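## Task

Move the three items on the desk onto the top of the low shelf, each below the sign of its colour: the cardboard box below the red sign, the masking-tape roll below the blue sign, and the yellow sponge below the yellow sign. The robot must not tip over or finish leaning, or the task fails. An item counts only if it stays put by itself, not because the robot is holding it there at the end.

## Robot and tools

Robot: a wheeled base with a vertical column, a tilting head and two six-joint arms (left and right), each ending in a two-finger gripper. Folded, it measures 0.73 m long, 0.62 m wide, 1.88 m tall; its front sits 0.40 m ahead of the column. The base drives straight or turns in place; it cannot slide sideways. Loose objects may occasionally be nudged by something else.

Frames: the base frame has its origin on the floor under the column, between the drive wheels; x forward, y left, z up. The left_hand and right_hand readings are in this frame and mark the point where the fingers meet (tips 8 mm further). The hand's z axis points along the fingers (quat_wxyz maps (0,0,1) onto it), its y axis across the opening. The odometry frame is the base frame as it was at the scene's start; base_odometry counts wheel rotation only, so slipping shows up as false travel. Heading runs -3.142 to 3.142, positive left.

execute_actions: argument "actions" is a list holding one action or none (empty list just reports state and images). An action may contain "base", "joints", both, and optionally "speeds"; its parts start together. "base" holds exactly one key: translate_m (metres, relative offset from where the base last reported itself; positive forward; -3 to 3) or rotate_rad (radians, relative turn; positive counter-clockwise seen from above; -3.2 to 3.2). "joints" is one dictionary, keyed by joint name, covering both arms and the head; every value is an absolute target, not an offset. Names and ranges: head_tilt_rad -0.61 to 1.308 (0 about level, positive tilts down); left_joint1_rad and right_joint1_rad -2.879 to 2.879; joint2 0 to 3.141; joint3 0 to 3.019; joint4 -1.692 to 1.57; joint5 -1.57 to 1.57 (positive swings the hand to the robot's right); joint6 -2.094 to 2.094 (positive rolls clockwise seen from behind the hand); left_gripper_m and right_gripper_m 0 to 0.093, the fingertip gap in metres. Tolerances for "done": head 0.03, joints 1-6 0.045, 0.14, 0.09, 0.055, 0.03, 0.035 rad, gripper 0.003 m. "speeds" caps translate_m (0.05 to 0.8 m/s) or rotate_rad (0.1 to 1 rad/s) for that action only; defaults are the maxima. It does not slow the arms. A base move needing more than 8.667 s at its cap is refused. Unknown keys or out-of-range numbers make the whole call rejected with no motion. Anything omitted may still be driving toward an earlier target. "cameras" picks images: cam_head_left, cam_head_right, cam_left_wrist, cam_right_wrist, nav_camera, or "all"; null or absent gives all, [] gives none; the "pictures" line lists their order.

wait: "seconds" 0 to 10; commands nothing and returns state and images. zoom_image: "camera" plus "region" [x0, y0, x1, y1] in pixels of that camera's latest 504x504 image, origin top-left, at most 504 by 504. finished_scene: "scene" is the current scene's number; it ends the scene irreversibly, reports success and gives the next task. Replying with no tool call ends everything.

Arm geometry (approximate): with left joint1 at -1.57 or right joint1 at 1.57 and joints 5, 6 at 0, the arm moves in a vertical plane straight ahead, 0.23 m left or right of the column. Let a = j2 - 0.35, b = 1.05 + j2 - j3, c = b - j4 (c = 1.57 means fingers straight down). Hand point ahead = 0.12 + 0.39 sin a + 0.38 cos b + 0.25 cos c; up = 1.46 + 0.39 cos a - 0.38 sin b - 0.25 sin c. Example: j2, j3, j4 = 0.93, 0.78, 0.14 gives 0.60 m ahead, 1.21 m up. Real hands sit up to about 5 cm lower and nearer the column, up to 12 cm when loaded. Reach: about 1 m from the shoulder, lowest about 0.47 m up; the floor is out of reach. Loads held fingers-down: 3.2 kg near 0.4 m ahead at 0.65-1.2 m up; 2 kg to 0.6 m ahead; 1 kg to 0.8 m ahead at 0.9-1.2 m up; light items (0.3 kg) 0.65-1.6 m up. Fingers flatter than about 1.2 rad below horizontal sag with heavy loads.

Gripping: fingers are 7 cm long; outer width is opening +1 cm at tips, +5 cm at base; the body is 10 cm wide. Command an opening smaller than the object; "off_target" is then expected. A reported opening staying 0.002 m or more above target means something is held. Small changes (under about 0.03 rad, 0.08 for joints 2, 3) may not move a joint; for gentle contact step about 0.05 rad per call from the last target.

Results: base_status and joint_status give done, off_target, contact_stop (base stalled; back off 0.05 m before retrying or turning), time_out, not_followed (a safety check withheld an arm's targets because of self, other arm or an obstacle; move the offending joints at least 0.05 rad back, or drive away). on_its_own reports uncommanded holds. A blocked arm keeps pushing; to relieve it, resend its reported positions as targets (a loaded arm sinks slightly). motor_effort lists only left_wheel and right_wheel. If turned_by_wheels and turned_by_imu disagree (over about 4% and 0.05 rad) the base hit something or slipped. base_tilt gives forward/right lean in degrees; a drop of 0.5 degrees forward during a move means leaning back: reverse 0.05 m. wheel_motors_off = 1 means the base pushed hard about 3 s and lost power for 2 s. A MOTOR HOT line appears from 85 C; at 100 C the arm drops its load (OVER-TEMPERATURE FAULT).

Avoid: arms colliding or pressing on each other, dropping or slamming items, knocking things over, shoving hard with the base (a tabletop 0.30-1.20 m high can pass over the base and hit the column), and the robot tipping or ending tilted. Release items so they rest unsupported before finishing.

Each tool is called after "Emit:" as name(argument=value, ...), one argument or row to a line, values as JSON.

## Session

Emit:
execute_actions(
  actions=[
    {"joints":{"head_tilt_rad":0.5}},
  ],
)

Scene clock: 0.80 s.
base_odometry: x=+0.000 y=+0.000 heading=+0.000 (m, m, rad; odometry frame)
turned_by_wheels: +0.000 (rad since the last result)
turned_by_imu: +0.000 (rad since the last result)
base_tilt: forward=+0.3 right=-0.3 (deg)
base_status: not commanded
joint_positions: head_tilt_rad=+0.518 left_joint1_rad=-1.566 left_joint2_rad=+0.880 left_joint3_rad=+0.395 left_joint4_rad=-0.907 left_joint5_rad=+0.007 left_joint6_rad=+0.084 left_gripper_m=+0.094 right_joint1_rad=+1.580 right_joint2_rad=+0.842 right_joint3_rad=+0.409 right_joint4_rad=-0.952 right_joint5_rad=+0.016 right_joint6_rad=+0.064 right_gripper_m=+0.094
joint_status: all done
wheel_motors_off: 0
motor_effort: left_wheel=+1(1) right_wheel=+4(4) (%)
left_hand: x=+0.1467 y=+0.2244 z=+1.2472 quat_wxyz=(+0.420, -0.035, -0.906, +0.019) (m; base frame)
right_hand: x=+0.1554 y=-0.2263 z=+1.2541 quat_wxyz=(+0.417, -0.022, -0.909, +0.018) (m; base frame)
pictures: cam_head_left, cam_head_right, cam_left_wrist, cam_right_wrist, nav_camera
Images, in order (width x height): cam_head_left 504x504, cam_head_right 504x504, cam_left_wrist 504x504, cam_right_wrist 504x504, nav_camera 504x504.

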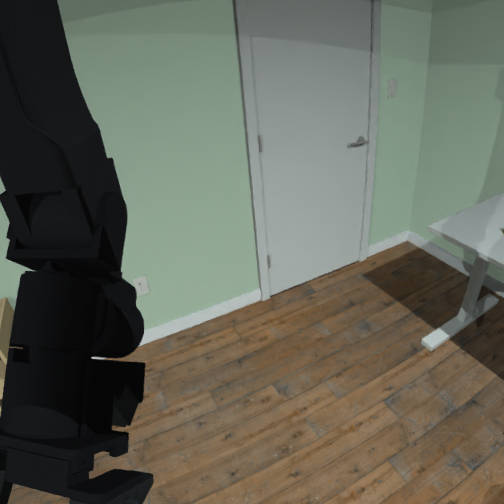

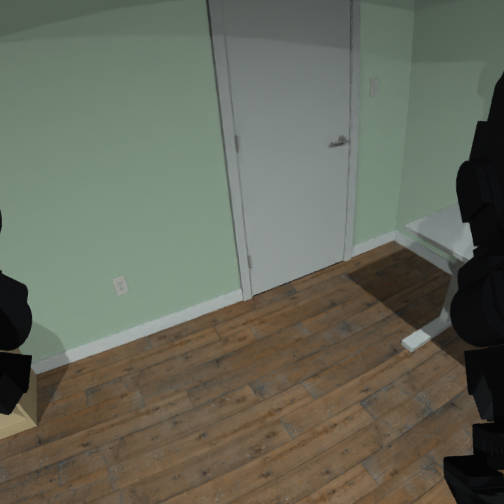

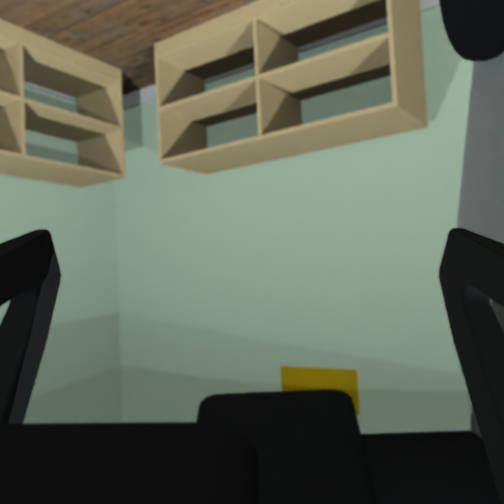

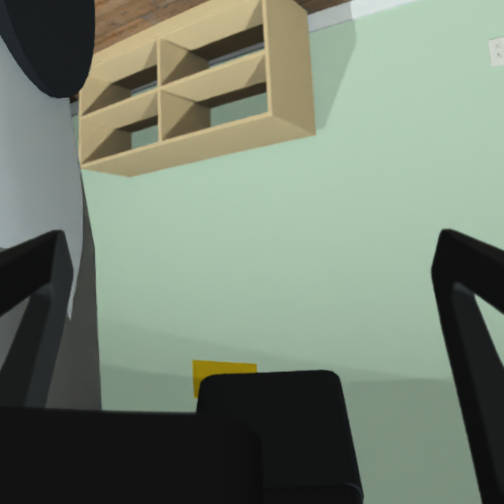

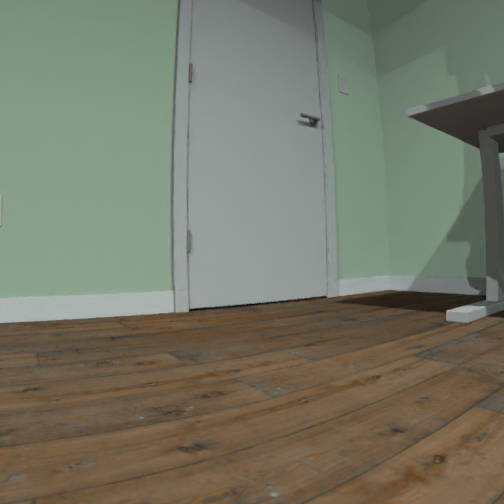

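Emit:
execute_actions(
  actions=[
    {"base":{"rotate_rad":-0.9},"joints":{"head_tilt_rad":0.7}},
  ],
)

Scene clock: 3.47 s.
base_odometry: x=+0.000 y=+0.000 heading=-0.899 (m, m, rad; odometry frame)
turned_by_wheels: -0.899 (rad since the last result)
turned_by_imu: -0.901 (rad since the last result)
base_tilt: forward=+0.3 right=-0.3 (deg)
base_status: done
joint_positions: head_tilt_rad=+0.703 left_joint1_rad=-1.566 left_joint2_rad=+0.880 left_joint3_rad=+0.395 left_joint4_rad=-0.907 left_joint5_rad=+0.007 left_joint6_rad=+0.084 left_gripper_m=+0.094 right_joint1_rad=+1.580 right_joint2_rad=+0.842 right_joint3_rad=+0.409 right_joint4_rad=-0.952 right_joint5_rad=+0.016 right_joint6_rad=+0.064 right_gripper_m=+0.094
joint_status: all done
wheel_motors_off: 0
motor_effort: left_wheel=+6(39) right_wheel=-6(40) (%)
left_hand: x=+0.1467 y=+0.2244 z=+1.2472 quat_wxyz=(+0.420, -0.035, -0.906, +0.019) (m; base frame)
right_hand: x=+0.1554 y=-0.2263 z=+1.2541 quat_wxyz=(+0.417, -0.022, -0.909, +0.018) (m; base frame)
pictures: cam_head_left, cam_head_right, cam_left_wrist, cam_right_wrist, nav_camera
Images, in order (width x height): cam_head_left 504x504, cam_head_right 504x504, cam_left_wrist 504x504, cam_right_wrist 504x504, nav_camera 504x504.

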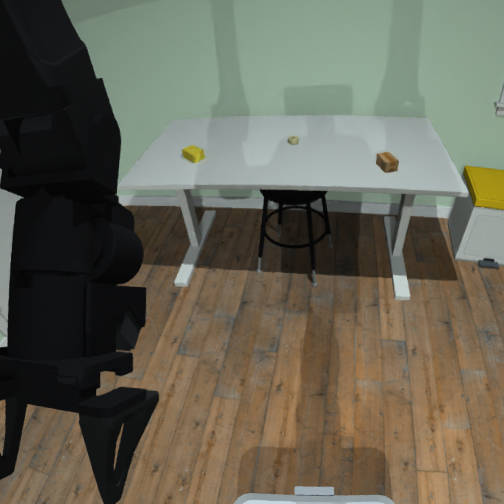

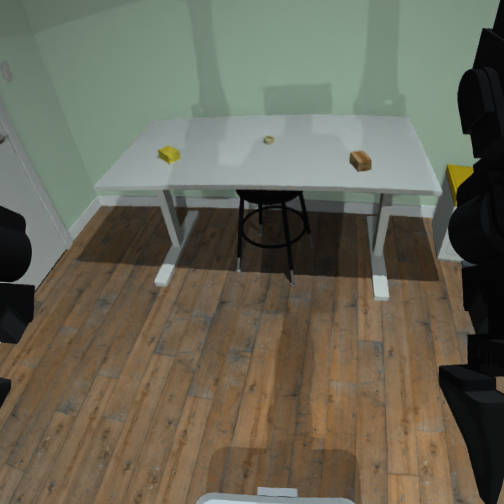

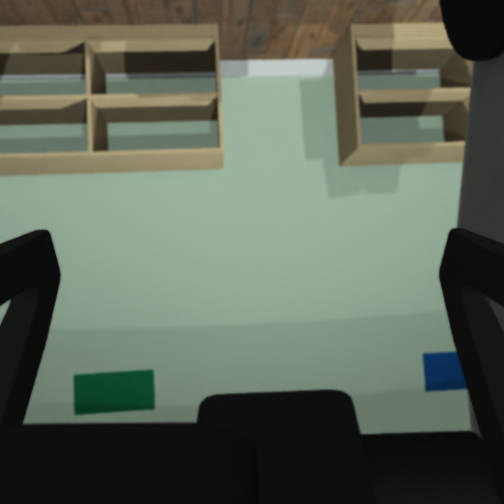

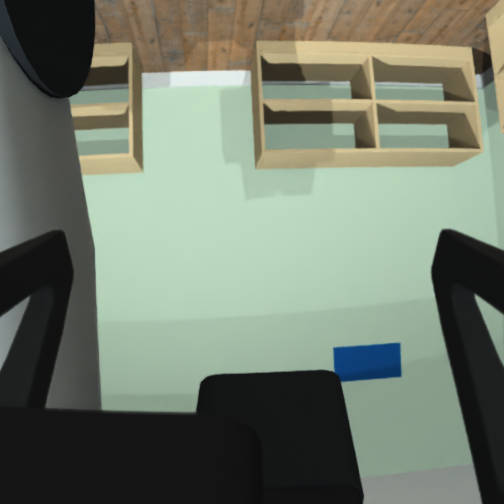

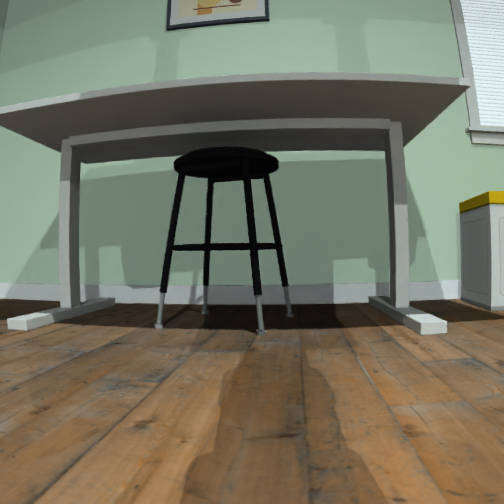

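Emit:
execute_actions(
  actions=[
    {"base":{"rotate_rad":-0.08}},
  ],
  cameras=[],
)

Emit:
execute_actions(
  actions=[
    {"base":{"translate_m":0.73},"joints":{"head_tilt_rad":0.9,"left_joint2_rad":1.2,"left_joint3_rad":0.9,"left_joint4_rad":-0.22,"right_joint1_rad":1.57,"right_joint5_rad":0,"right_joint2_rad":1.92,"right_joint3_rad":1.88,"right_joint4_rad":-0.48,"right_joint6_rad":-0.9}},
  ],
  cameras=["cam_head_left","cam_head_right","cam_right_wrist"],
)

Scene clock: 4.93 s.
base_odometry: x=+0.000 y=+0.000 heading=-0.977 (m, m, rad; odometry frame)
turned_by_wheels: -0.079 (rad since the last result)
turned_by_imu: -0.079 (rad since the last result)
base_tilt: forward=+0.3 right=-0.3 (deg)
base_status: done
joint_positions: head_tilt_rad=+0.703 left_joint1_rad=-1.566 left_joint2_rad=+0.880 left_joint3_rad=+0.395 left_joint4_rad=-0.907 left_joint5_rad=+0.007 left_joint6_rad=+0.084 left_gripper_m=+0.094 right_joint1_rad=+1.580 right_joint2_rad=+0.842 right_joint3_rad=+0.409 right_joint4_rad=-0.952 right_joint5_rad=+0.016 right_joint6_rad=+0.064 right_gripper_m=+0.094
joint_status: not commanded
wheel_motors_off: 0
motor_effort: left_wheel=+5(26) right_wheel=-6(28) (%)
left_hand: x=+0.1467 y=+0.2244 z=+1.2472 quat_wxyz=(+0.420, -0.035, -0.906, +0.019) (m; base frame)
right_hand: x=+0.1554 y=-0.2263 z=+1.2541 quat_wxyz=(+0.417, -0.022, -0.909, +0.018) (m; base frame)
pictures: none
No camera images: the call's "cameras" was empty. Leave "cameras" out to get every camera's image.

Scene clock: 7.77 s.
base_odometry: x=+0.408 y=-0.605 heading=-0.977 (m, m, rad; odometry frame)
turned_by_wheels: +0.000 (rad since the last result)
turned_by_imu: -0.001 (rad since the last result)
base_tilt: forward=+0.4 right=-0.3 (deg)
base_status: done
joint_positions: head_tilt_rad=+0.902 left_joint1_rad=-1.566 left_joint2_rad=+1.201 left_joint3_rad=+0.903 left_joint4_rad=-0.224 left_joint5_rad=+0.007 left_joint6_rad=+0.084 left_gripper_m=+0.094 right_joint1_rad=+1.580 right_joint2_rad=+1.911 right_joint3_rad=+1.882 right_joint4_rad=-0.479 right_joint5_rad=+0.003 right_joint6_rad=-0.885 right_gripper_m=+0.094
joint_status: all done
wheel_motors_off: 0
motor_effort: left_wheel=+0(56) right_wheel=+0(55) (%)
left_hand: x=+0.4998 y=+0.2258 z=+1.0905 quat_wxyz=(-0.001, -0.041, -0.999, +0.001) (m; base frame)
right_hand: x=+0.6934 y=-0.2189 z=+0.8764 quat_wxyz=(-0.008, +0.430, -0.903, +0.001) (m; base frame)
pictures: cam_head_left, cam_head_right, cam_right_wrist
Images, in order (width x height): cam_head_left 504x504, cam_head_right 504x504, cam_right_wrist 504x504.

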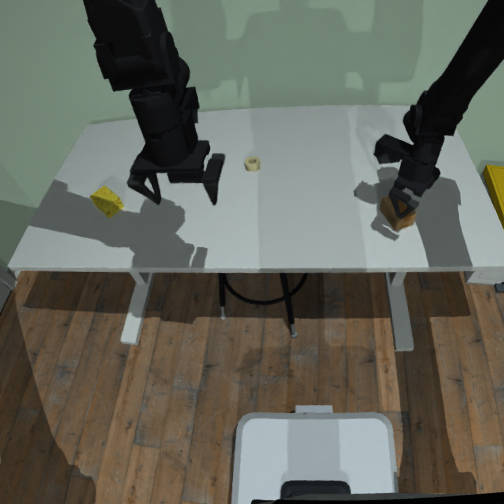

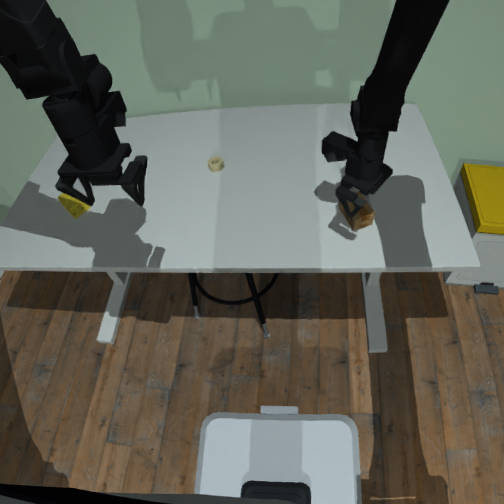

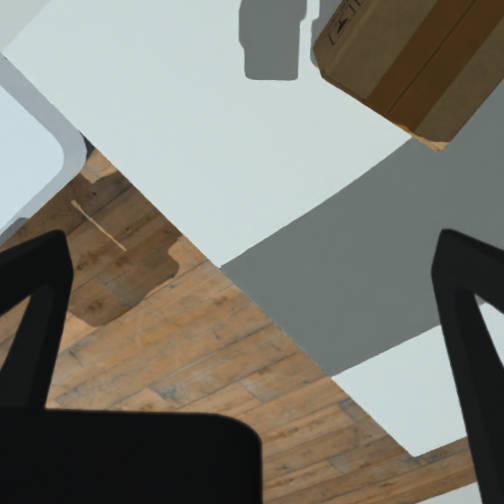

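Emit:
execute_actions(
  actions=[
    {"base":{"translate_m":0.09},"joints":{"right_joint1_rad":1.55,"right_joint2_rad":2.07,"right_joint3_rad":2.065,"right_joint4_rad":-0.515,"right_joint6_rad":-0.4}},
  ],
  cameras=["cam_right_wrist"],
)

Scene clock: 9.23 s.
base_odometry: x=+0.459 y=-0.680 heading=-0.977 (m, m, rad; odometry frame)
turned_by_wheels: +0.000 (rad since the last result)
turned_by_imu: +0.000 (rad since the last result)
base_tilt: forward=+0.3 right=-0.4 (deg)
base_status: done
joint_positions: head_tilt_rad=+0.902 left_joint1_rad=-1.566 left_joint2_rad=+1.201 left_joint3_rad=+0.902 left_joint4_rad=-0.224 left_joint5_rad=+0.007 left_joint6_rad=+0.084 left_gripper_m=+0.094 right_joint1_rad=+1.561 right_joint2_rad=+2.072 right_joint3_rad=+2.045 right_joint4_rad=-0.511 right_joint5_rad=+0.003 right_joint6_rad=-0.415 right_gripper_m=+0.094
joint_status: all done
wheel_motors_off: 0
motor_effort: left_wheel=+0(38) right_wheel=+0(32) (%)
left_hand: x=+0.4995 y=+0.2258 z=+1.0905 quat_wxyz=(-0.001, -0.041, -0.999, +0.001) (m; base frame)
right_hand: x=+0.6822 y=-0.2348 z=+0.8151 quat_wxyz=(+0.009, +0.204, -0.979, +0.004) (m; base frame)
pictures: cam_right_wrist
Images, in order (width x height): cam_right_wrist 504x504.

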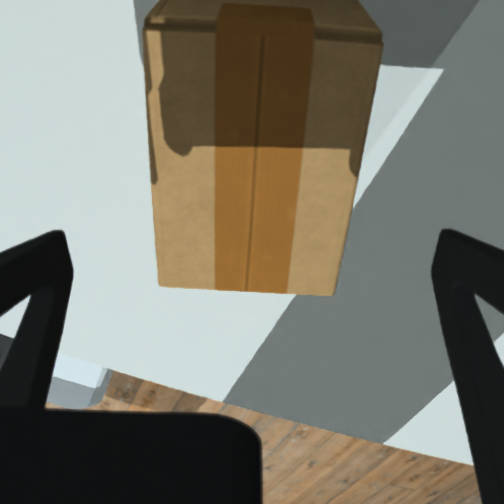

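Emit:
execute_actions(
  actions=[
    {"joints":{"right_joint2_rad":2.26,"right_joint3_rad":2.285,"right_joint4_rad":-0.54,"right_joint6_rad":-0.34,"left_joint1_rad":-1.62,"left_joint2_rad":2.12,"left_joint3_rad":2.26,"left_joint4_rad":-0.6,"left_joint6_rad":0}},
  ],
  cameras=[],
)

Emit:
execute_actions(
  actions=[
    {"joints":{"right_gripper_m":0.035}},
  ],
  cameras=["cam_right_wrist"],
)

Emit:
execute_actions(
  actions=[
    {"base":{"translate_m":0.17},"joints":{"right_joint2_rad":1.8,"right_joint3_rad":1.7,"right_joint4_rad":-0.42}},
  ],
  cameras=["cam_head_left","cam_left_wrist"],
)

Scene clock: 11.33 s.
base_odometry: x=+0.459 y=-0.680 heading=-0.977 (m, m, rad; odometry frame)
turned_by_wheels: +0.000 (rad since the last result)
turned_by_imu: +0.000 (rad since the last result)
base_tilt: forward=+0.2 right=-0.2 (deg)
base_status: not commanded
joint_positions: head_tilt_rad=+0.902 left_joint1_rad=-1.622 left_joint2_rad=+2.106 left_joint3_rad=+2.240 left_joint4_rad=-0.594 left_joint5_rad=+0.007 left_joint6_rad=+0.014 left_gripper_m=+0.094 right_joint1_rad=+1.561 right_joint2_rad=+2.259 right_joint3_rad=+2.253 right_joint4_rad=-0.536 right_joint5_rad=+0.003 right_joint6_rad=-0.356 right_gripper_m=+0.094
joint_status: all done
wheel_motors_off: 0
motor_effort: left_wheel=+2(3) right_wheel=-1(1) (%)
left_hand: x=+0.7503 y=+0.1788 z=+0.8374 quat_wxyz=(-0.032, -0.019, -0.999, +0.026) (m; base frame)
right_hand: x=+0.6704 y=-0.2353 z=+0.7492 quat_wxyz=(+0.010, +0.175, -0.985, +0.004) (m; base frame)
pictures: none
No camera images: the call's "cameras" was empty. Leave "cameras" out to get every camera's image.

Scene clock: 11.97 s.
base_odometry: x=+0.459 y=-0.680 heading=-0.977 (m, m, rad; odometry frame)
turned_by_wheels: +0.000 (rad since the last result)
turned_by_imu: +0.000 (rad since the last result)
base_tilt: forward=+0.3 right=-0.3 (deg)
base_status: not commanded
joint_positions: head_tilt_rad=+0.902 left_joint1_rad=-1.622 left_joint2_rad=+2.106 left_joint3_rad=+2.240 left_joint4_rad=-0.594 left_joint5_rad=+0.007 left_joint6_rad=+0.014 left_gripper_m=+0.094 right_joint1_rad=+1.561 right_joint2_rad=+2.259 right_joint3_rad=+2.253 right_joint4_rad=-0.536 right_joint5_rad=+0.002 right_joint6_rad=-0.355 right_gripper_m=+0.059
joint_status: right_gripper_m off_target (ended at +0.059, target +0.035)
wheel_motors_off: 0
motor_effort: left_wheel=+1(1) right_wheel=-1(1) (%)
left_hand: x=+0.7503 y=+0.1788 z=+0.8374 quat_wxyz=(-0.032, -0.019, -0.999, +0.026) (m; base frame)
right_hand: x=+0.6704 y=-0.2352 z=+0.7492 quat_wxyz=(+0.010, +0.174, -0.985, +0.004) (m; base frame)
pictures: cam_right_wrist
Images, in order (width x height): cam_right_wrist 504x504.

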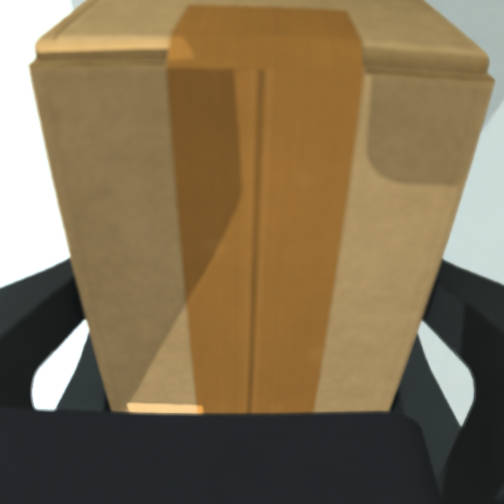

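Scene clock: 13.77 s.
base_odometry: x=+0.554 y=-0.821 heading=-0.977 (m, m, rad; odometry frame)
turned_by_wheels: +0.000 (rad since the last result)
turned_by_imu: +0.000 (rad since the last result)
base_tilt: forward=+0.4 right=-0.4 (deg)
base_status: done
joint_positions: head_tilt_rad=+0.902 left_joint1_rad=-1.622 left_joint2_rad=+2.109 left_joint3_rad=+2.240 left_joint4_rad=-0.595 left_joint5_rad=+0.007 left_joint6_rad=+0.014 left_gripper_m=+0.094 right_joint1_rad=+1.561 right_joint2_rad=+1.790 right_joint3_rad=+1.706 right_joint4_rad=-0.419 right_joint5_rad=+0.002 right_joint6_rad=-0.355 right_gripper_m=+0.059
joint_status: all done
wheel_motors_off: 0
motor_effort: left_wheel=+0(35) right_wheel=-1(34) (%)
left_hand: x=+0.7479 y=+0.1788 z=+0.8351 quat_wxyz=(-0.030, -0.019, -0.999, +0.026) (m; base frame)
right_hand: x=+0.6732 y=-0.2338 z=+0.9133 quat_wxyz=(-0.009, +0.174, -0.985, +0.007) (m; base frame)
pictures: cam_head_left, cam_left_wrist
Images, in order (width x height): cam_head_left 504x504, cam_left_wrist 504x504.

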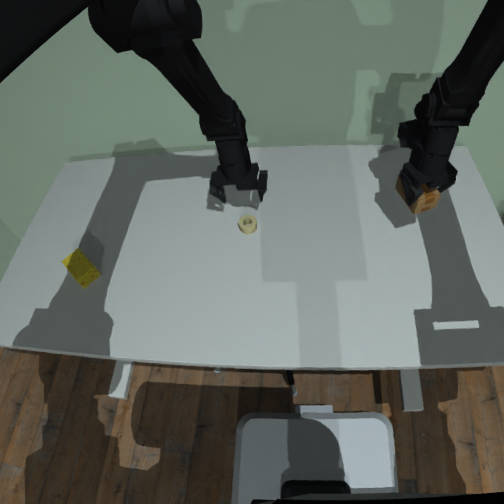

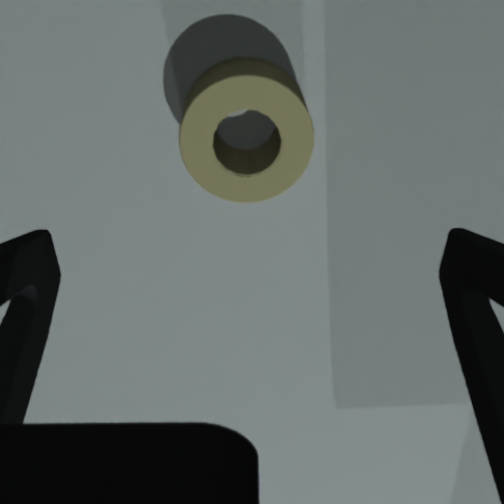

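Emit:
execute_actions(
  actions=[
    {"base":{"translate_m":0.03},"joints":{"left_joint2_rad":2.285,"left_joint3_rad":2.35,"left_joint4_rad":-0.43}},
  ],
  cameras=["cam_left_wrist"],
)

Scene clock: 15.17 s.
base_odometry: x=+0.571 y=-0.846 heading=-0.976 (m, m, rad; odometry frame)
turned_by_wheels: +0.000 (rad since the last result)
turned_by_imu: +0.000 (rad since the last result)
base_tilt: forward=+0.2 right=-0.3 (deg)
base_status: done
joint_positions: head_tilt_rad=+0.902 left_joint1_rad=-1.622 left_joint2_rad=+2.297 left_joint3_rad=+2.335 left_joint4_rad=-0.435 left_joint5_rad=+0.007 left_joint6_rad=+0.014 left_gripper_m=+0.094 right_joint1_rad=+1.561 right_joint2_rad=+1.792 right_joint3_rad=+1.704 right_joint4_rad=-0.419 right_joint5_rad=+0.002 right_joint6_rad=-0.355 right_gripper_m=+0.059
joint_status: all done
wheel_motors_off: 0
motor_effort: left_wheel=+0(36) right_wheel=+0(37) (%)
left_hand: x=+0.7152 y=+0.1757 z=+0.7476 quat_wxyz=(-0.064, -0.018, -0.997, +0.026) (m; base frame)
right_hand: x=+0.6710 y=-0.2338 z=+0.9121 quat_wxyz=(-0.007, +0.174, -0.985, +0.007) (m; base frame)
pictures: cam_left_wrist
Images, in order (width x height): cam_left_wrist 504x504.

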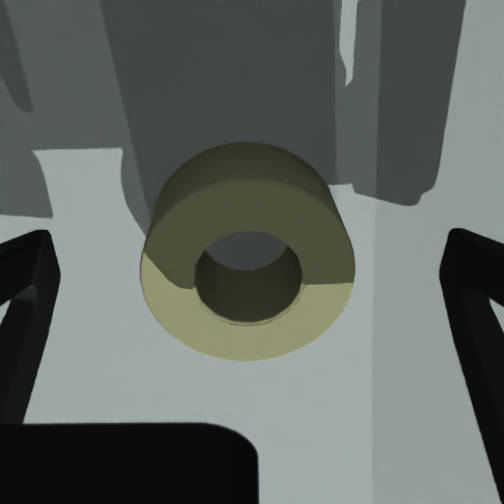

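Emit:
execute_actions(
  actions=[
    {"joints":{"left_joint2_rad":2.335,"left_joint3_rad":2.4}},
  ],
  cameras=["cam_left_wrist"],
)

Emit:
execute_actions(
  actions=[
    {"joints":{"left_gripper_m":0.03}},
  ],
  cameras=[],
)

Emit:
execute_actions(
  actions=[
    {"base":{"translate_m":-0.35},"joints":{"left_joint1_rad":-1.57,"left_joint2_rad":1.8,"left_joint3_rad":1.75,"left_joint4_rad":-0.35}},
  ],
  cameras=["cam_left_wrist"],
)

Emit:
execute_actions(
  actions=[
    {"base":{"rotate_rad":-2.95},"joints":{"head_tilt_rad":0.6}},
  ],
  cameras=["nav_camera","cam_head_left"],
)

Scene clock: 16.10 s.
base_odometry: x=+0.571 y=-0.846 heading=-0.976 (m, m, rad; odometry frame)
turned_by_wheels: +0.000 (rad since the last result)
turned_by_imu: +0.000 (rad since the last result)
base_tilt: forward=+0.3 right=-0.2 (deg)
base_status: not commanded
joint_positions: head_tilt_rad=+0.902 left_joint1_rad=-1.622 left_joint2_rad=+2.318 left_joint3_rad=+2.366 left_joint4_rad=-0.435 left_joint5_rad=+0.007 left_joint6_rad=+0.014 left_gripper_m=+0.094 right_joint1_rad=+1.561 right_joint2_rad=+1.792 right_joint3_rad=+1.704 right_joint4_rad=-0.419 right_joint5_rad=+0.002 right_joint6_rad=-0.355 right_gripper_m=+0.059
joint_status: all done
wheel_motors_off: 0
motor_effort: left_wheel=-1(0) right_wheel=+0(0) (%)
left_hand: x=+0.7178 y=+0.1755 z=+0.7425 quat_wxyz=(-0.069, -0.018, -0.997, +0.026) (m; base frame)
right_hand: x=+0.6710 y=-0.2338 z=+0.9121 quat_wxyz=(-0.007, +0.174, -0.985, +0.007) (m; base frame)
pictures: cam_left_wrist
Images, in order (width x height): cam_left_wrist 504x504.

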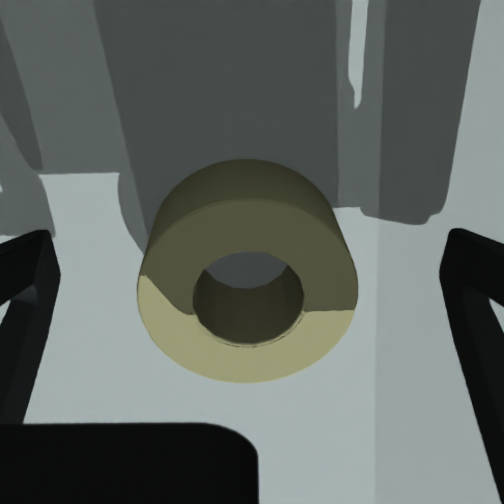

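Scene clock: 16.73 s.
base_odometry: x=+0.571 y=-0.846 heading=-0.976 (m, m, rad; odometry frame)
turned_by_wheels: +0.000 (rad since the last result)
turned_by_imu: +0.000 (rad since the last result)
base_tilt: forward=+0.3 right=-0.2 (deg)
base_status: not commanded
joint_positions: head_tilt_rad=+0.902 left_joint1_rad=-1.622 left_joint2_rad=+2.318 left_joint3_rad=+2.366 left_joint4_rad=-0.435 left_joint5_rad=+0.007 left_joint6_rad=+0.014 left_gripper_m=+0.048 right_joint1_rad=+1.561 right_joint2_rad=+1.792 right_joint3_rad=+1.704 right_joint4_rad=-0.419 right_joint5_rad=+0.002 right_joint6_rad=-0.355 right_gripper_m=+0.059
joint_status: left_gripper_m off_target (ended at +0.048, target +0.030)
wheel_motors_off: 0
motor_effort: left_wheel=+0(0) right_wheel=+0(0) (%)
left_hand: x=+0.7178 y=+0.1755 z=+0.7425 quat_wxyz=(-0.069, -0.018, -0.997, +0.026) (m; base frame)
right_hand: x=+0.6710 y=-0.2338 z=+0.9121 quat_wxyz=(-0.007, +0.174, -0.985, +0.007) (m; base frame)
pictures: none
No camera images: the call's "cameras" was empty. Leave "cameras" out to get every camera's image.

Scene clock: 19.03 s.
base_odometry: x=+0.375 y=-0.556 heading=-0.975 (m, m, rad; odometry frame)
turned_by_wheels: +0.002 (rad since the last result)
turned_by_imu: +0.002 (rad since the last result)
base_tilt: forward=+0.3 right=-0.3 (deg)
base_status: done
joint_positions: head_tilt_rad=+0.902 left_joint1_rad=-1.564 left_joint2_rad=+1.816 left_joint3_rad=+1.744 left_joint4_rad=-0.351 left_joint5_rad=+0.007 left_joint6_rad=+0.014 left_gripper_m=+0.048 right_joint1_rad=+1.559 right_joint2_rad=+1.793 right_joint3_rad=+1.702 right_joint4_rad=-0.419 right_joint5_rad=+0.002 right_joint6_rad=-0.355 right_gripper_m=+0.059
joint_status: all done
wheel_motors_off: 0
motor_effort: left_wheel=+1(45) right_wheel=-2(46) (%)
left_hand: x=+0.6983 y=+0.2291 z=+0.9069 quat_wxyz=(-0.051, -0.005, -0.999, +0.000) (m; base frame)
right_hand: x=+0.6688 y=-0.2346 z=+0.9109 quat_wxyz=(-0.005, +0.174, -0.985, +0.007) (m; base frame)
pictures: cam_left_wrist
Images, in order (width x height): cam_left_wrist 504x504.

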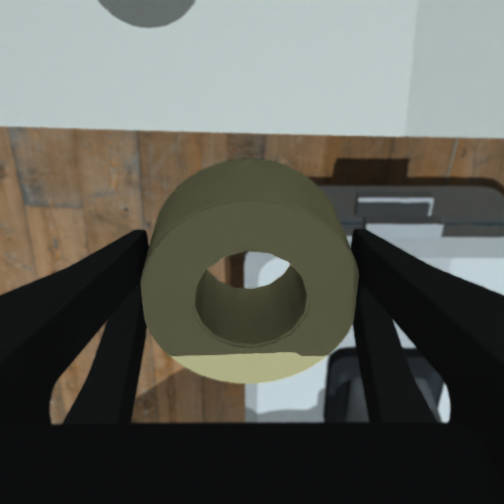

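Scene clock: 23.57 s.
base_odometry: x=+0.375 y=-0.556 heading=+2.359 (m, m, rad; odometry frame)
turned_by_wheels: -2.949 (rad since the last result)
turned_by_imu: -2.961 (rad since the last result)
base_tilt: forward=+0.4 right=-0.4 (deg)
base_status: done
joint_positions: head_tilt_rad=+0.618 left_joint1_rad=-1.573 left_joint2_rad=+1.812 left_joint3_rad=+1.744 left_joint4_rad=-0.351 left_joint5_rad=+0.007 left_joint6_rad=+0.014 left_gripper_m=+0.048 right_joint1_rad=+1.545 right_joint2_rad=+1.793 right_joint3_rad=+1.702 right_joint4_rad=-0.419 right_joint5_rad=+0.002 right_joint6_rad=-0.355 right_gripper_m=+0.059
joint_status: all done
wheel_motors_off: 0
motor_effort: left_wheel=+6(53) right_wheel=-7(52) (%)
left_hand: x=+0.7002 y=+0.2219 z=+0.9089 quat_wxyz=(-0.052, -0.007, -0.999, +0.004) (m; base frame)
right_hand: x=+0.6687 y=-0.2456 z=+0.9111 quat_wxyz=(-0.004, +0.170, -0.985, +0.013) (m; base frame)
pictures: cam_head_left, nav_camera
Images, in order (width x height): cam_head_left 504x504, nav_camera 504x504.

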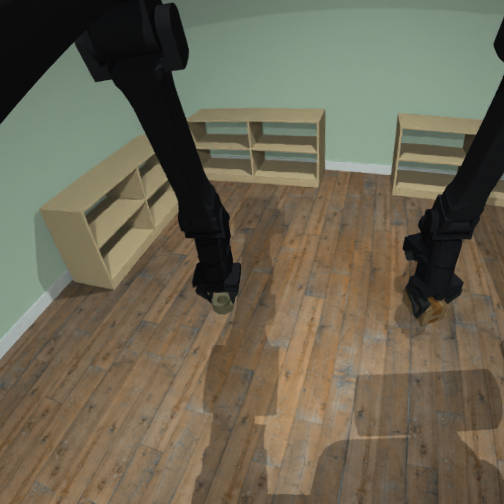

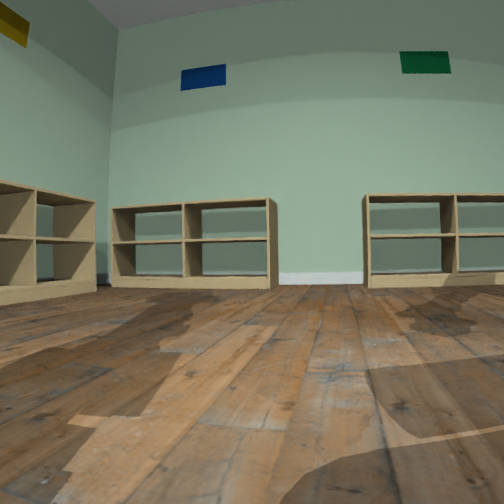

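Emit:
execute_actions(
  actions=[
    {"base":{"translate_m":2.35},"joints":{"head_tilt_rad":1.0,"left_joint2_rad":2.4,"left_joint3_rad":2.26,"left_joint4_rad":-0.25,"right_joint2_rad":1.2,"right_joint3_rad":0.9,"right_joint4_rad":-0.22}},
  ],
  cameras=["cam_head_left"],
)

Scene clock: 28.53 s.
base_odometry: x=-1.292 y=+1.101 heading=+2.359 (m, m, rad; odometry frame)
turned_by_wheels: +0.000 (rad since the last result)
turned_by_imu: -0.005 (rad since the last result)
base_tilt: forward=+0.4 right=-0.3 (deg)
base_status: done
joint_positions: head_tilt_rad=+1.001 left_joint1_rad=-1.573 left_joint2_rad=+2.400 left_joint3_rad=+2.242 left_joint4_rad=-0.256 left_joint5_rad=+0.007 left_joint6_rad=+0.014 left_gripper_m=+0.048 right_joint1_rad=+1.545 right_joint2_rad=+1.202 right_joint3_rad=+0.890 right_joint4_rad=-0.226 right_joint5_rad=+0.002 right_joint6_rad=-0.355 right_gripper_m=+0.059
joint_status: all done
wheel_motors_off: 0
motor_effort: left_wheel=+0(57) right_wheel=+1(51) (%)
left_hand: x=+0.6276 y=+0.2216 z=+0.6762 quat_wxyz=(-0.054, -0.007, -0.998, +0.004) (m; base frame)
right_hand: x=+0.4911 y=-0.2393 z=+1.0894 quat_wxyz=(+0.009, +0.170, -0.985, +0.011) (m; base frame)
pictures: cam_head_left
Images, in order (width x height): cam_head_left 504x504.

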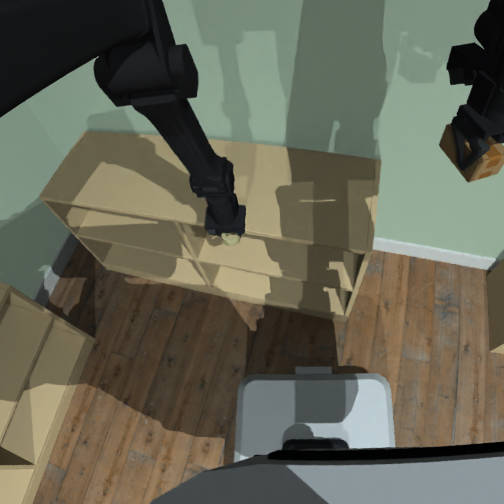

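Emit:
execute_actions(
  actions=[
    {"base":{"translate_m":0.2},"joints":{"left_joint2_rad":2.47,"left_joint3_rad":2.36,"left_joint4_rad":-0.27}},
  ],
  cameras=[],
)

Emit:
execute_actions(
  actions=[
    {"joints":{"left_joint2_rad":2.55,"left_joint3_rad":2.45}},
  ],
  cameras=["cam_head_left","cam_left_wrist"],
)

Scene clock: 30.50 s.
base_odometry: x=-1.434 y=+1.242 heading=+2.359 (m, m, rad; odometry frame)
turned_by_wheels: +0.000 (rad since the last result)
turned_by_imu: +0.000 (rad since the last result)
base_tilt: forward=+0.3 right=-0.2 (deg)
base_status: done
joint_positions: head_tilt_rad=+1.001 left_joint1_rad=-1.573 left_joint2_rad=+2.468 left_joint3_rad=+2.340 left_joint4_rad=-0.267 left_joint5_rad=+0.007 left_joint6_rad=+0.014 left_gripper_m=+0.048 right_joint1_rad=+1.545 right_joint2_rad=+1.202 right_joint3_rad=+0.893 right_joint4_rad=-0.225 right_joint5_rad=+0.002 right_joint6_rad=-0.355 right_gripper_m=+0.059
joint_status: all done
wheel_motors_off: 0
motor_effort: left_wheel=+1(31) right_wheel=+0(37) (%)
left_hand: x=+0.6298 y=+0.2216 z=+0.6582 quat_wxyz=(-0.064, -0.007, -0.998, +0.004) (m; base frame)
right_hand: x=+0.4933 y=-0.2393 z=+1.0896 quat_wxyz=(+0.007, +0.170, -0.985, +0.011) (m; base frame)
pictures: none
No camera images: the call's "cameras" was empty. Leave "cameras" out to get every camera's image.

Scene clock: 31.33 s.
base_odometry: x=-1.434 y=+1.242 heading=+2.359 (m, m, rad; odometry frame)
turned_by_wheels: +0.000 (rad since the last result)
turned_by_imu: +0.000 (rad since the last result)
base_tilt: forward=+0.2 right=-0.3 (deg)
base_status: not commanded
joint_positions: head_tilt_rad=+1.001 left_joint1_rad=-1.573 left_joint2_rad=+2.546 left_joint3_rad=+2.426 left_joint4_rad=-0.267 left_joint5_rad=+0.007 left_joint6_rad=+0.014 left_gripper_m=+0.048 right_joint1_rad=+1.545 right_joint2_rad=+1.202 right_joint3_rad=+0.893 right_joint4_rad=-0.225 right_joint5_rad=+0.002 right_joint6_rad=-0.355 right_gripper_m=+0.059
joint_status: all done
wheel_motors_off: 0
motor_effort: left_wheel=+0(1) right_wheel=+0(0) (%)
left_hand: x=+0.6185 y=+0.2215 z=+0.6350 quat_wxyz=(-0.068, -0.007, -0.998, +0.004) (m; base frame)
right_hand: x=+0.4933 y=-0.2393 z=+1.0896 quat_wxyz=(+0.007, +0.170, -0.985, +0.011) (m; base frame)
pictures: cam_head_left, cam_left_wrist
Images, in order (width x height): cam_head_left 504x504, cam_left_wrist 504x504.

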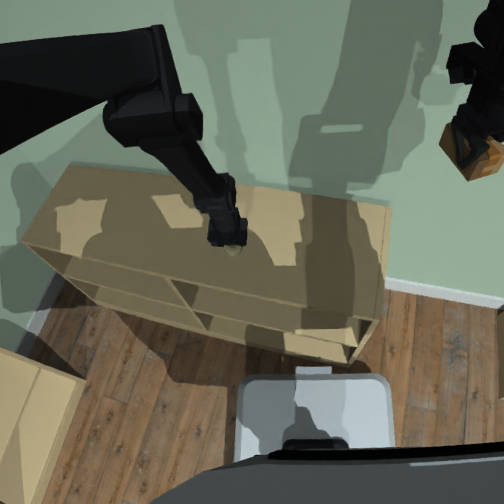

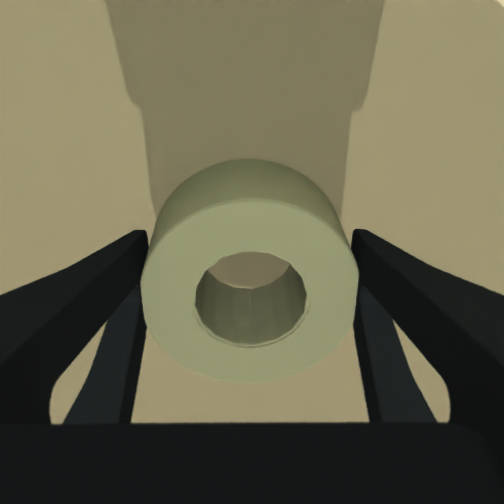

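Emit:
execute_actions(
  actions=[
    {"joints":{"left_joint2_rad":2.585,"left_joint3_rad":2.47}},
  ],
  cameras=[],
)

Emit:
execute_actions(
  actions=[
    {"joints":{"left_gripper_m":0.093}},
  ],
  cameras=["cam_left_wrist"],
)

Emit:
execute_actions(
  actions=[
    {"base":{"translate_m":-0.2},"joints":{"left_joint2_rad":1.2,"left_joint3_rad":0.9,"left_joint4_rad":-0.22}},
  ],
  cameras=["cam_head_left"],
)

Emit:
execute_actions(
  actions=[
    {"base":{"rotate_rad":-1.82}},
  ],
  cameras=["nav_camera"],
)

Emit:
execute_actions(
  actions=[
    {"base":{"translate_m":1.1},"joints":{"right_joint2_rad":2.35,"right_joint3_rad":2.2,"right_joint4_rad":-0.37}},
  ],
  cameras=["cam_head_left"],
)

Scene clock: 32.13 s.
base_odometry: x=-1.434 y=+1.242 heading=+2.359 (m, m, rad; odometry frame)
turned_by_wheels: +0.000 (rad since the last result)
turned_by_imu: +0.000 (rad since the last result)
base_tilt: forward=+0.4 right=-0.3 (deg)
base_status: not commanded
joint_positions: head_tilt_rad=+1.001 left_joint1_rad=-1.573 left_joint2_rad=+2.561 left_joint3_rad=+2.447 left_joint4_rad=-0.266 left_joint5_rad=+0.007 left_joint6_rad=+0.013 left_gripper_m=+0.048 right_joint1_rad=+1.545 right_joint2_rad=+1.202 right_joint3_rad=+0.893 right_joint4_rad=-0.225 right_joint5_rad=+0.002 right_joint6_rad=-0.355 right_gripper_m=+0.059
joint_status: all done
wheel_motors_off: 0
motor_effort: left_wheel=-1(0) right_wheel=+0(0) (%)
left_hand: x=+0.6185 y=+0.2215 z=+0.6314 quat_wxyz=(-0.071, -0.007, -0.997, +0.004) (m; base frame)
right_hand: x=+0.4933 y=-0.2393 z=+1.0896 quat_wxyz=(+0.007, +0.170, -0.985, +0.011) (m; base frame)
pictures: none
No camera images: the call's "cameras" was empty. Leave "cameras" out to get every camera's image.

Scene clock: 32.87 s.
base_odometry: x=-1.434 y=+1.242 heading=+2.359 (m, m, rad; odometry frame)
turned_by_wheels: +0.000 (rad since the last result)
turned_by_imu: +0.000 (rad since the last result)
base_tilt: forward=+0.4 right=-0.2 (deg)
base_status: not commanded
joint_positions: head_tilt_rad=+1.001 left_joint1_rad=-1.573 left_joint2_rad=+2.570 left_joint3_rad=+2.447 left_joint4_rad=-0.266 left_joint5_rad=+0.007 left_joint6_rad=+0.013 left_gripper_m=+0.093 right_joint1_rad=+1.545 right_joint2_rad=+1.202 right_joint3_rad=+0.893 right_joint4_rad=-0.225 right_joint5_rad=+0.002 right_joint6_rad=-0.355 right_gripper_m=+0.059
joint_status: all done
wheel_motors_off: 0
motor_effort: left_wheel=+0(0) right_wheel=+0(0) (%)
left_hand: x=+0.6109 y=+0.2215 z=+0.6269 quat_wxyz=(-0.067, -0.007, -0.998, +0.004) (m; base frame)
right_hand: x=+0.4933 y=-0.2393 z=+1.0896 quat_wxyz=(+0.007, +0.170, -0.985, +0.011) (m; base frame)
pictures: cam_left_wrist
Images, in order (width x height): cam_left_wrist 504x504.

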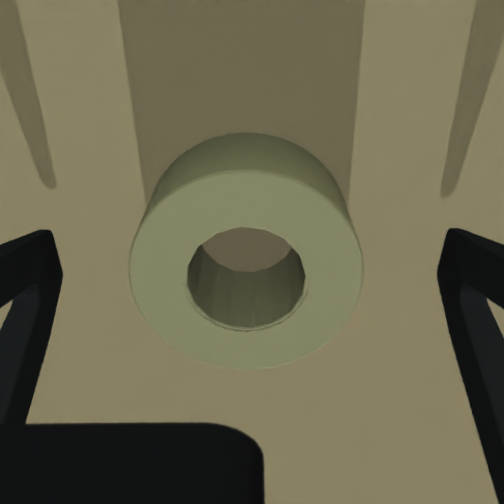

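Scene clock: 34.73 s.
base_odometry: x=-1.292 y=+1.101 heading=+2.358 (m, m, rad; odometry frame)
turned_by_wheels: -0.001 (rad since the last result)
turned_by_imu: -0.001 (rad since the last result)
base_tilt: forward=+0.3 right=-0.2 (deg)
base_status: done
joint_positions: head_tilt_rad=+1.001 left_joint1_rad=-1.573 left_joint2_rad=+1.214 left_joint3_rad=+0.894 left_joint4_rad=-0.223 left_joint5_rad=+0.007 left_joint6_rad=+0.013 left_gripper_m=+0.093 right_joint1_rad=+1.545 right_joint2_rad=+1.202 right_joint3_rad=+0.894 right_joint4_rad=-0.225 right_joint5_rad=+0.002 right_joint6_rad=-0.355 right_gripper_m=+0.059
joint_status: all done
wheel_motors_off: 0
motor_effort: left_wheel=-2(33) right_wheel=+1(35) (%)
left_hand: x=+0.4898 y=+0.2223 z=+1.0852 quat_wxyz=(+0.010, -0.007, -1.000, +0.004) (m; base frame)
right_hand: x=+0.4941 y=-0.2393 z=+1.0897 quat_wxyz=(+0.006, +0.170, -0.985, +0.011) (m; base frame)
pictures: cam_head_left
Images, in order (width x height): cam_head_left 504x504.

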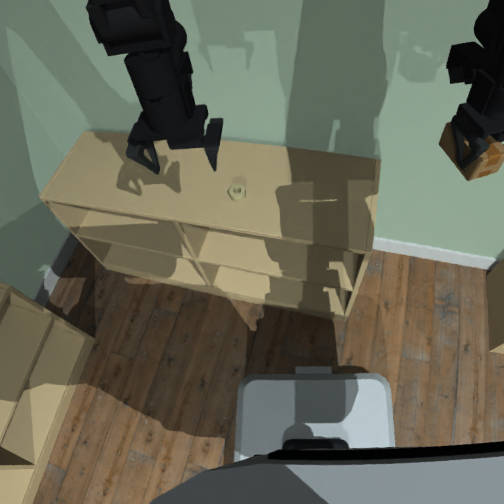

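Scene clock: 38.10 s.
base_odometry: x=-1.292 y=+1.101 heading=+0.539 (m, m, rad; odometry frame)
turned_by_wheels: -1.819 (rad since the last result)
turned_by_imu: -1.826 (rad since the last result)
base_tilt: forward=+0.4 right=-0.3 (deg)
base_status: done
joint_positions: head_tilt_rad=+1.001 left_joint1_rad=-1.572 left_joint2_rad=+1.213 left_joint3_rad=+0.894 left_joint4_rad=-0.223 left_joint5_rad=+0.007 left_joint6_rad=+0.013 left_gripper_m=+0.093 right_joint1_rad=+1.545 right_joint2_rad=+1.202 right_joint3_rad=+0.894 right_joint4_rad=-0.225 right_joint5_rad=+0.001 right_joint6_rad=-0.355 right_gripper_m=+0.059
joint_status: not commanded
wheel_motors_off: 0
motor_effort: left_wheel=+6(45) right_wheel=-6(54) (%)
left_hand: x=+0.4899 y=+0.2227 z=+1.0853 quat_wxyz=(+0.010, -0.007, -1.000, +0.004) (m; base frame)
right_hand: x=+0.4941 y=-0.2391 z=+1.0897 quat_wxyz=(+0.006, +0.170, -0.985, +0.011) (m; base frame)
pictures: nav_camera
Images, in order (width x height): nav_camera 504x504.

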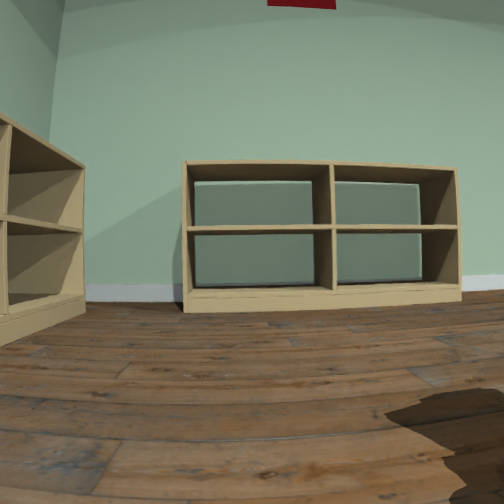

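Scene clock: 41.37 s.
base_odometry: x=-0.348 y=+1.666 heading=+0.539 (m, m, rad; odometry frame)
turned_by_wheels: +0.000 (rad since the last result)
turned_by_imu: -0.002 (rad since the last result)
base_tilt: forward=+0.3 right=-0.3 (deg)
base_status: done
joint_positions: head_tilt_rad=+1.001 left_joint1_rad=-1.572 left_joint2_rad=+1.209 left_joint3_rad=+0.896 left_joint4_rad=-0.223 left_joint5_rad=+0.007 left_joint6_rad=+0.013 left_gripper_m=+0.093 right_joint1_rad=+1.545 right_joint2_rad=+2.352 right_joint3_rad=+2.190 right_joint4_rad=-0.369 right_joint5_rad=+0.001 right_joint6_rad=-0.355 right_gripper_m=+0.059
joint_status: all done
wheel_motors_off: 0
motor_effort: left_wheel=+0(58) right_wheel=+0(54) (%)
left_hand: x=+0.4930 y=+0.2227 z=+1.0869 quat_wxyz=(+0.006, -0.007, -1.000, +0.004) (m; base frame)
right_hand: x=+0.6061 y=-0.2493 z=+0.6914 quat_wxyz=(+0.006, +0.170, -0.985, +0.011) (m; base frame)
pictures: cam_head_left
Images, in order (width x height): cam_head_left 504x504.

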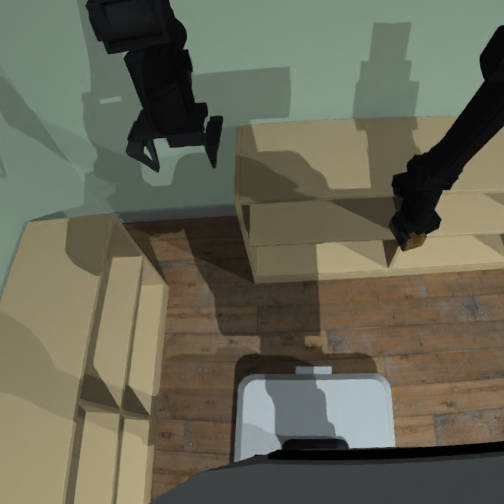

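Emit:
execute_actions(
  actions=[
    {"base":{"translate_m":0.35},"joints":{"right_joint2_rad":2.43,"right_joint3_rad":2.31,"right_joint4_rad":-0.4}},
  ],
  cameras=[],
)

Emit:
execute_actions(
  actions=[
    {"joints":{"right_joint2_rad":2.53,"right_joint3_rad":2.41}},
  ],
  cameras=["cam_head_left"],
)

Scene clock: 43.67 s.
base_odometry: x=-0.048 y=+1.846 heading=+0.539 (m, m, rad; odometry frame)
turned_by_wheels: +0.000 (rad since the last result)
turned_by_imu: +0.000 (rad since the last result)
base_tilt: forward=+0.3 right=-0.3 (deg)
base_status: done
joint_positions: head_tilt_rad=+1.001 left_joint1_rad=-1.572 left_joint2_rad=+1.205 left_joint3_rad=+0.900 left_joint4_rad=-0.223 left_joint5_rad=+0.007 left_joint6_rad=+0.013 left_gripper_m=+0.093 right_joint1_rad=+1.545 right_joint2_rad=+2.438 right_joint3_rad=+2.294 right_joint4_rad=-0.397 right_joint5_rad=+0.001 right_joint6_rad=-0.355 right_gripper_m=+0.059
joint_status: all done
wheel_motors_off: 0
motor_effort: left_wheel=+0(29) right_wheel=+0(33) (%)
left_hand: x=+0.4970 y=+0.2227 z=+1.0889 quat_wxyz=(+0.002, -0.007, -1.000, +0.004) (m; base frame)
right_hand: x=+0.5944 y=-0.2498 z=+0.6642 quat_wxyz=(+0.011, +0.170, -0.985, +0.010) (m; base frame)
pictures: none
No camera images: the call's "cameras" was empty. Leave "cameras" out to get every camera's image.

Scene clock: 44.53 s.
base_odometry: x=-0.048 y=+1.846 heading=+0.539 (m, m, rad; odometry frame)
turned_by_wheels: +0.000 (rad since the last result)
turned_by_imu: +0.000 (rad since the last result)
base_tilt: forward=+0.3 right=-0.3 (deg)
base_status: not commanded
joint_positions: head_tilt_rad=+1.001 left_joint1_rad=-1.572 left_joint2_rad=+1.205 left_joint3_rad=+0.900 left_joint4_rad=-0.223 left_joint5_rad=+0.007 left_joint6_rad=+0.013 left_gripper_m=+0.093 right_joint1_rad=+1.545 right_joint2_rad=+2.524 right_joint3_rad=+2.389 right_joint4_rad=-0.397 right_joint5_rad=+0.001 right_joint6_rad=-0.355 right_gripper_m=+0.059
joint_status: all done
wheel_motors_off: 0
motor_effort: left_wheel=+0(1) right_wheel=+0(0) (%)
left_hand: x=+0.4970 y=+0.2227 z=+1.0889 quat_wxyz=(+0.002, -0.007, -1.000, +0.004) (m; base frame)
right_hand: x=+0.5822 y=-0.2502 z=+0.6376 quat_wxyz=(+0.006, +0.170, -0.985, +0.011) (m; base frame)
pictures: cam_head_left
Images, in order (width x height): cam_head_left 504x504.

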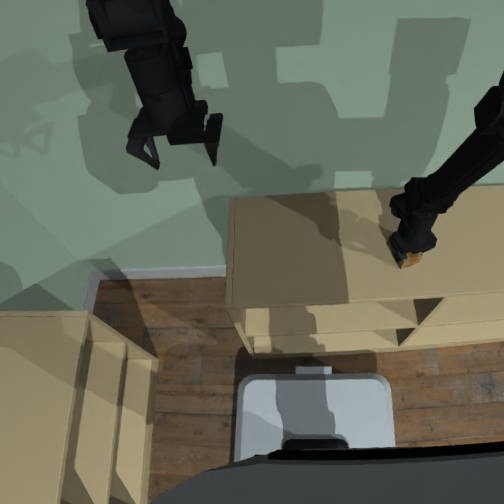

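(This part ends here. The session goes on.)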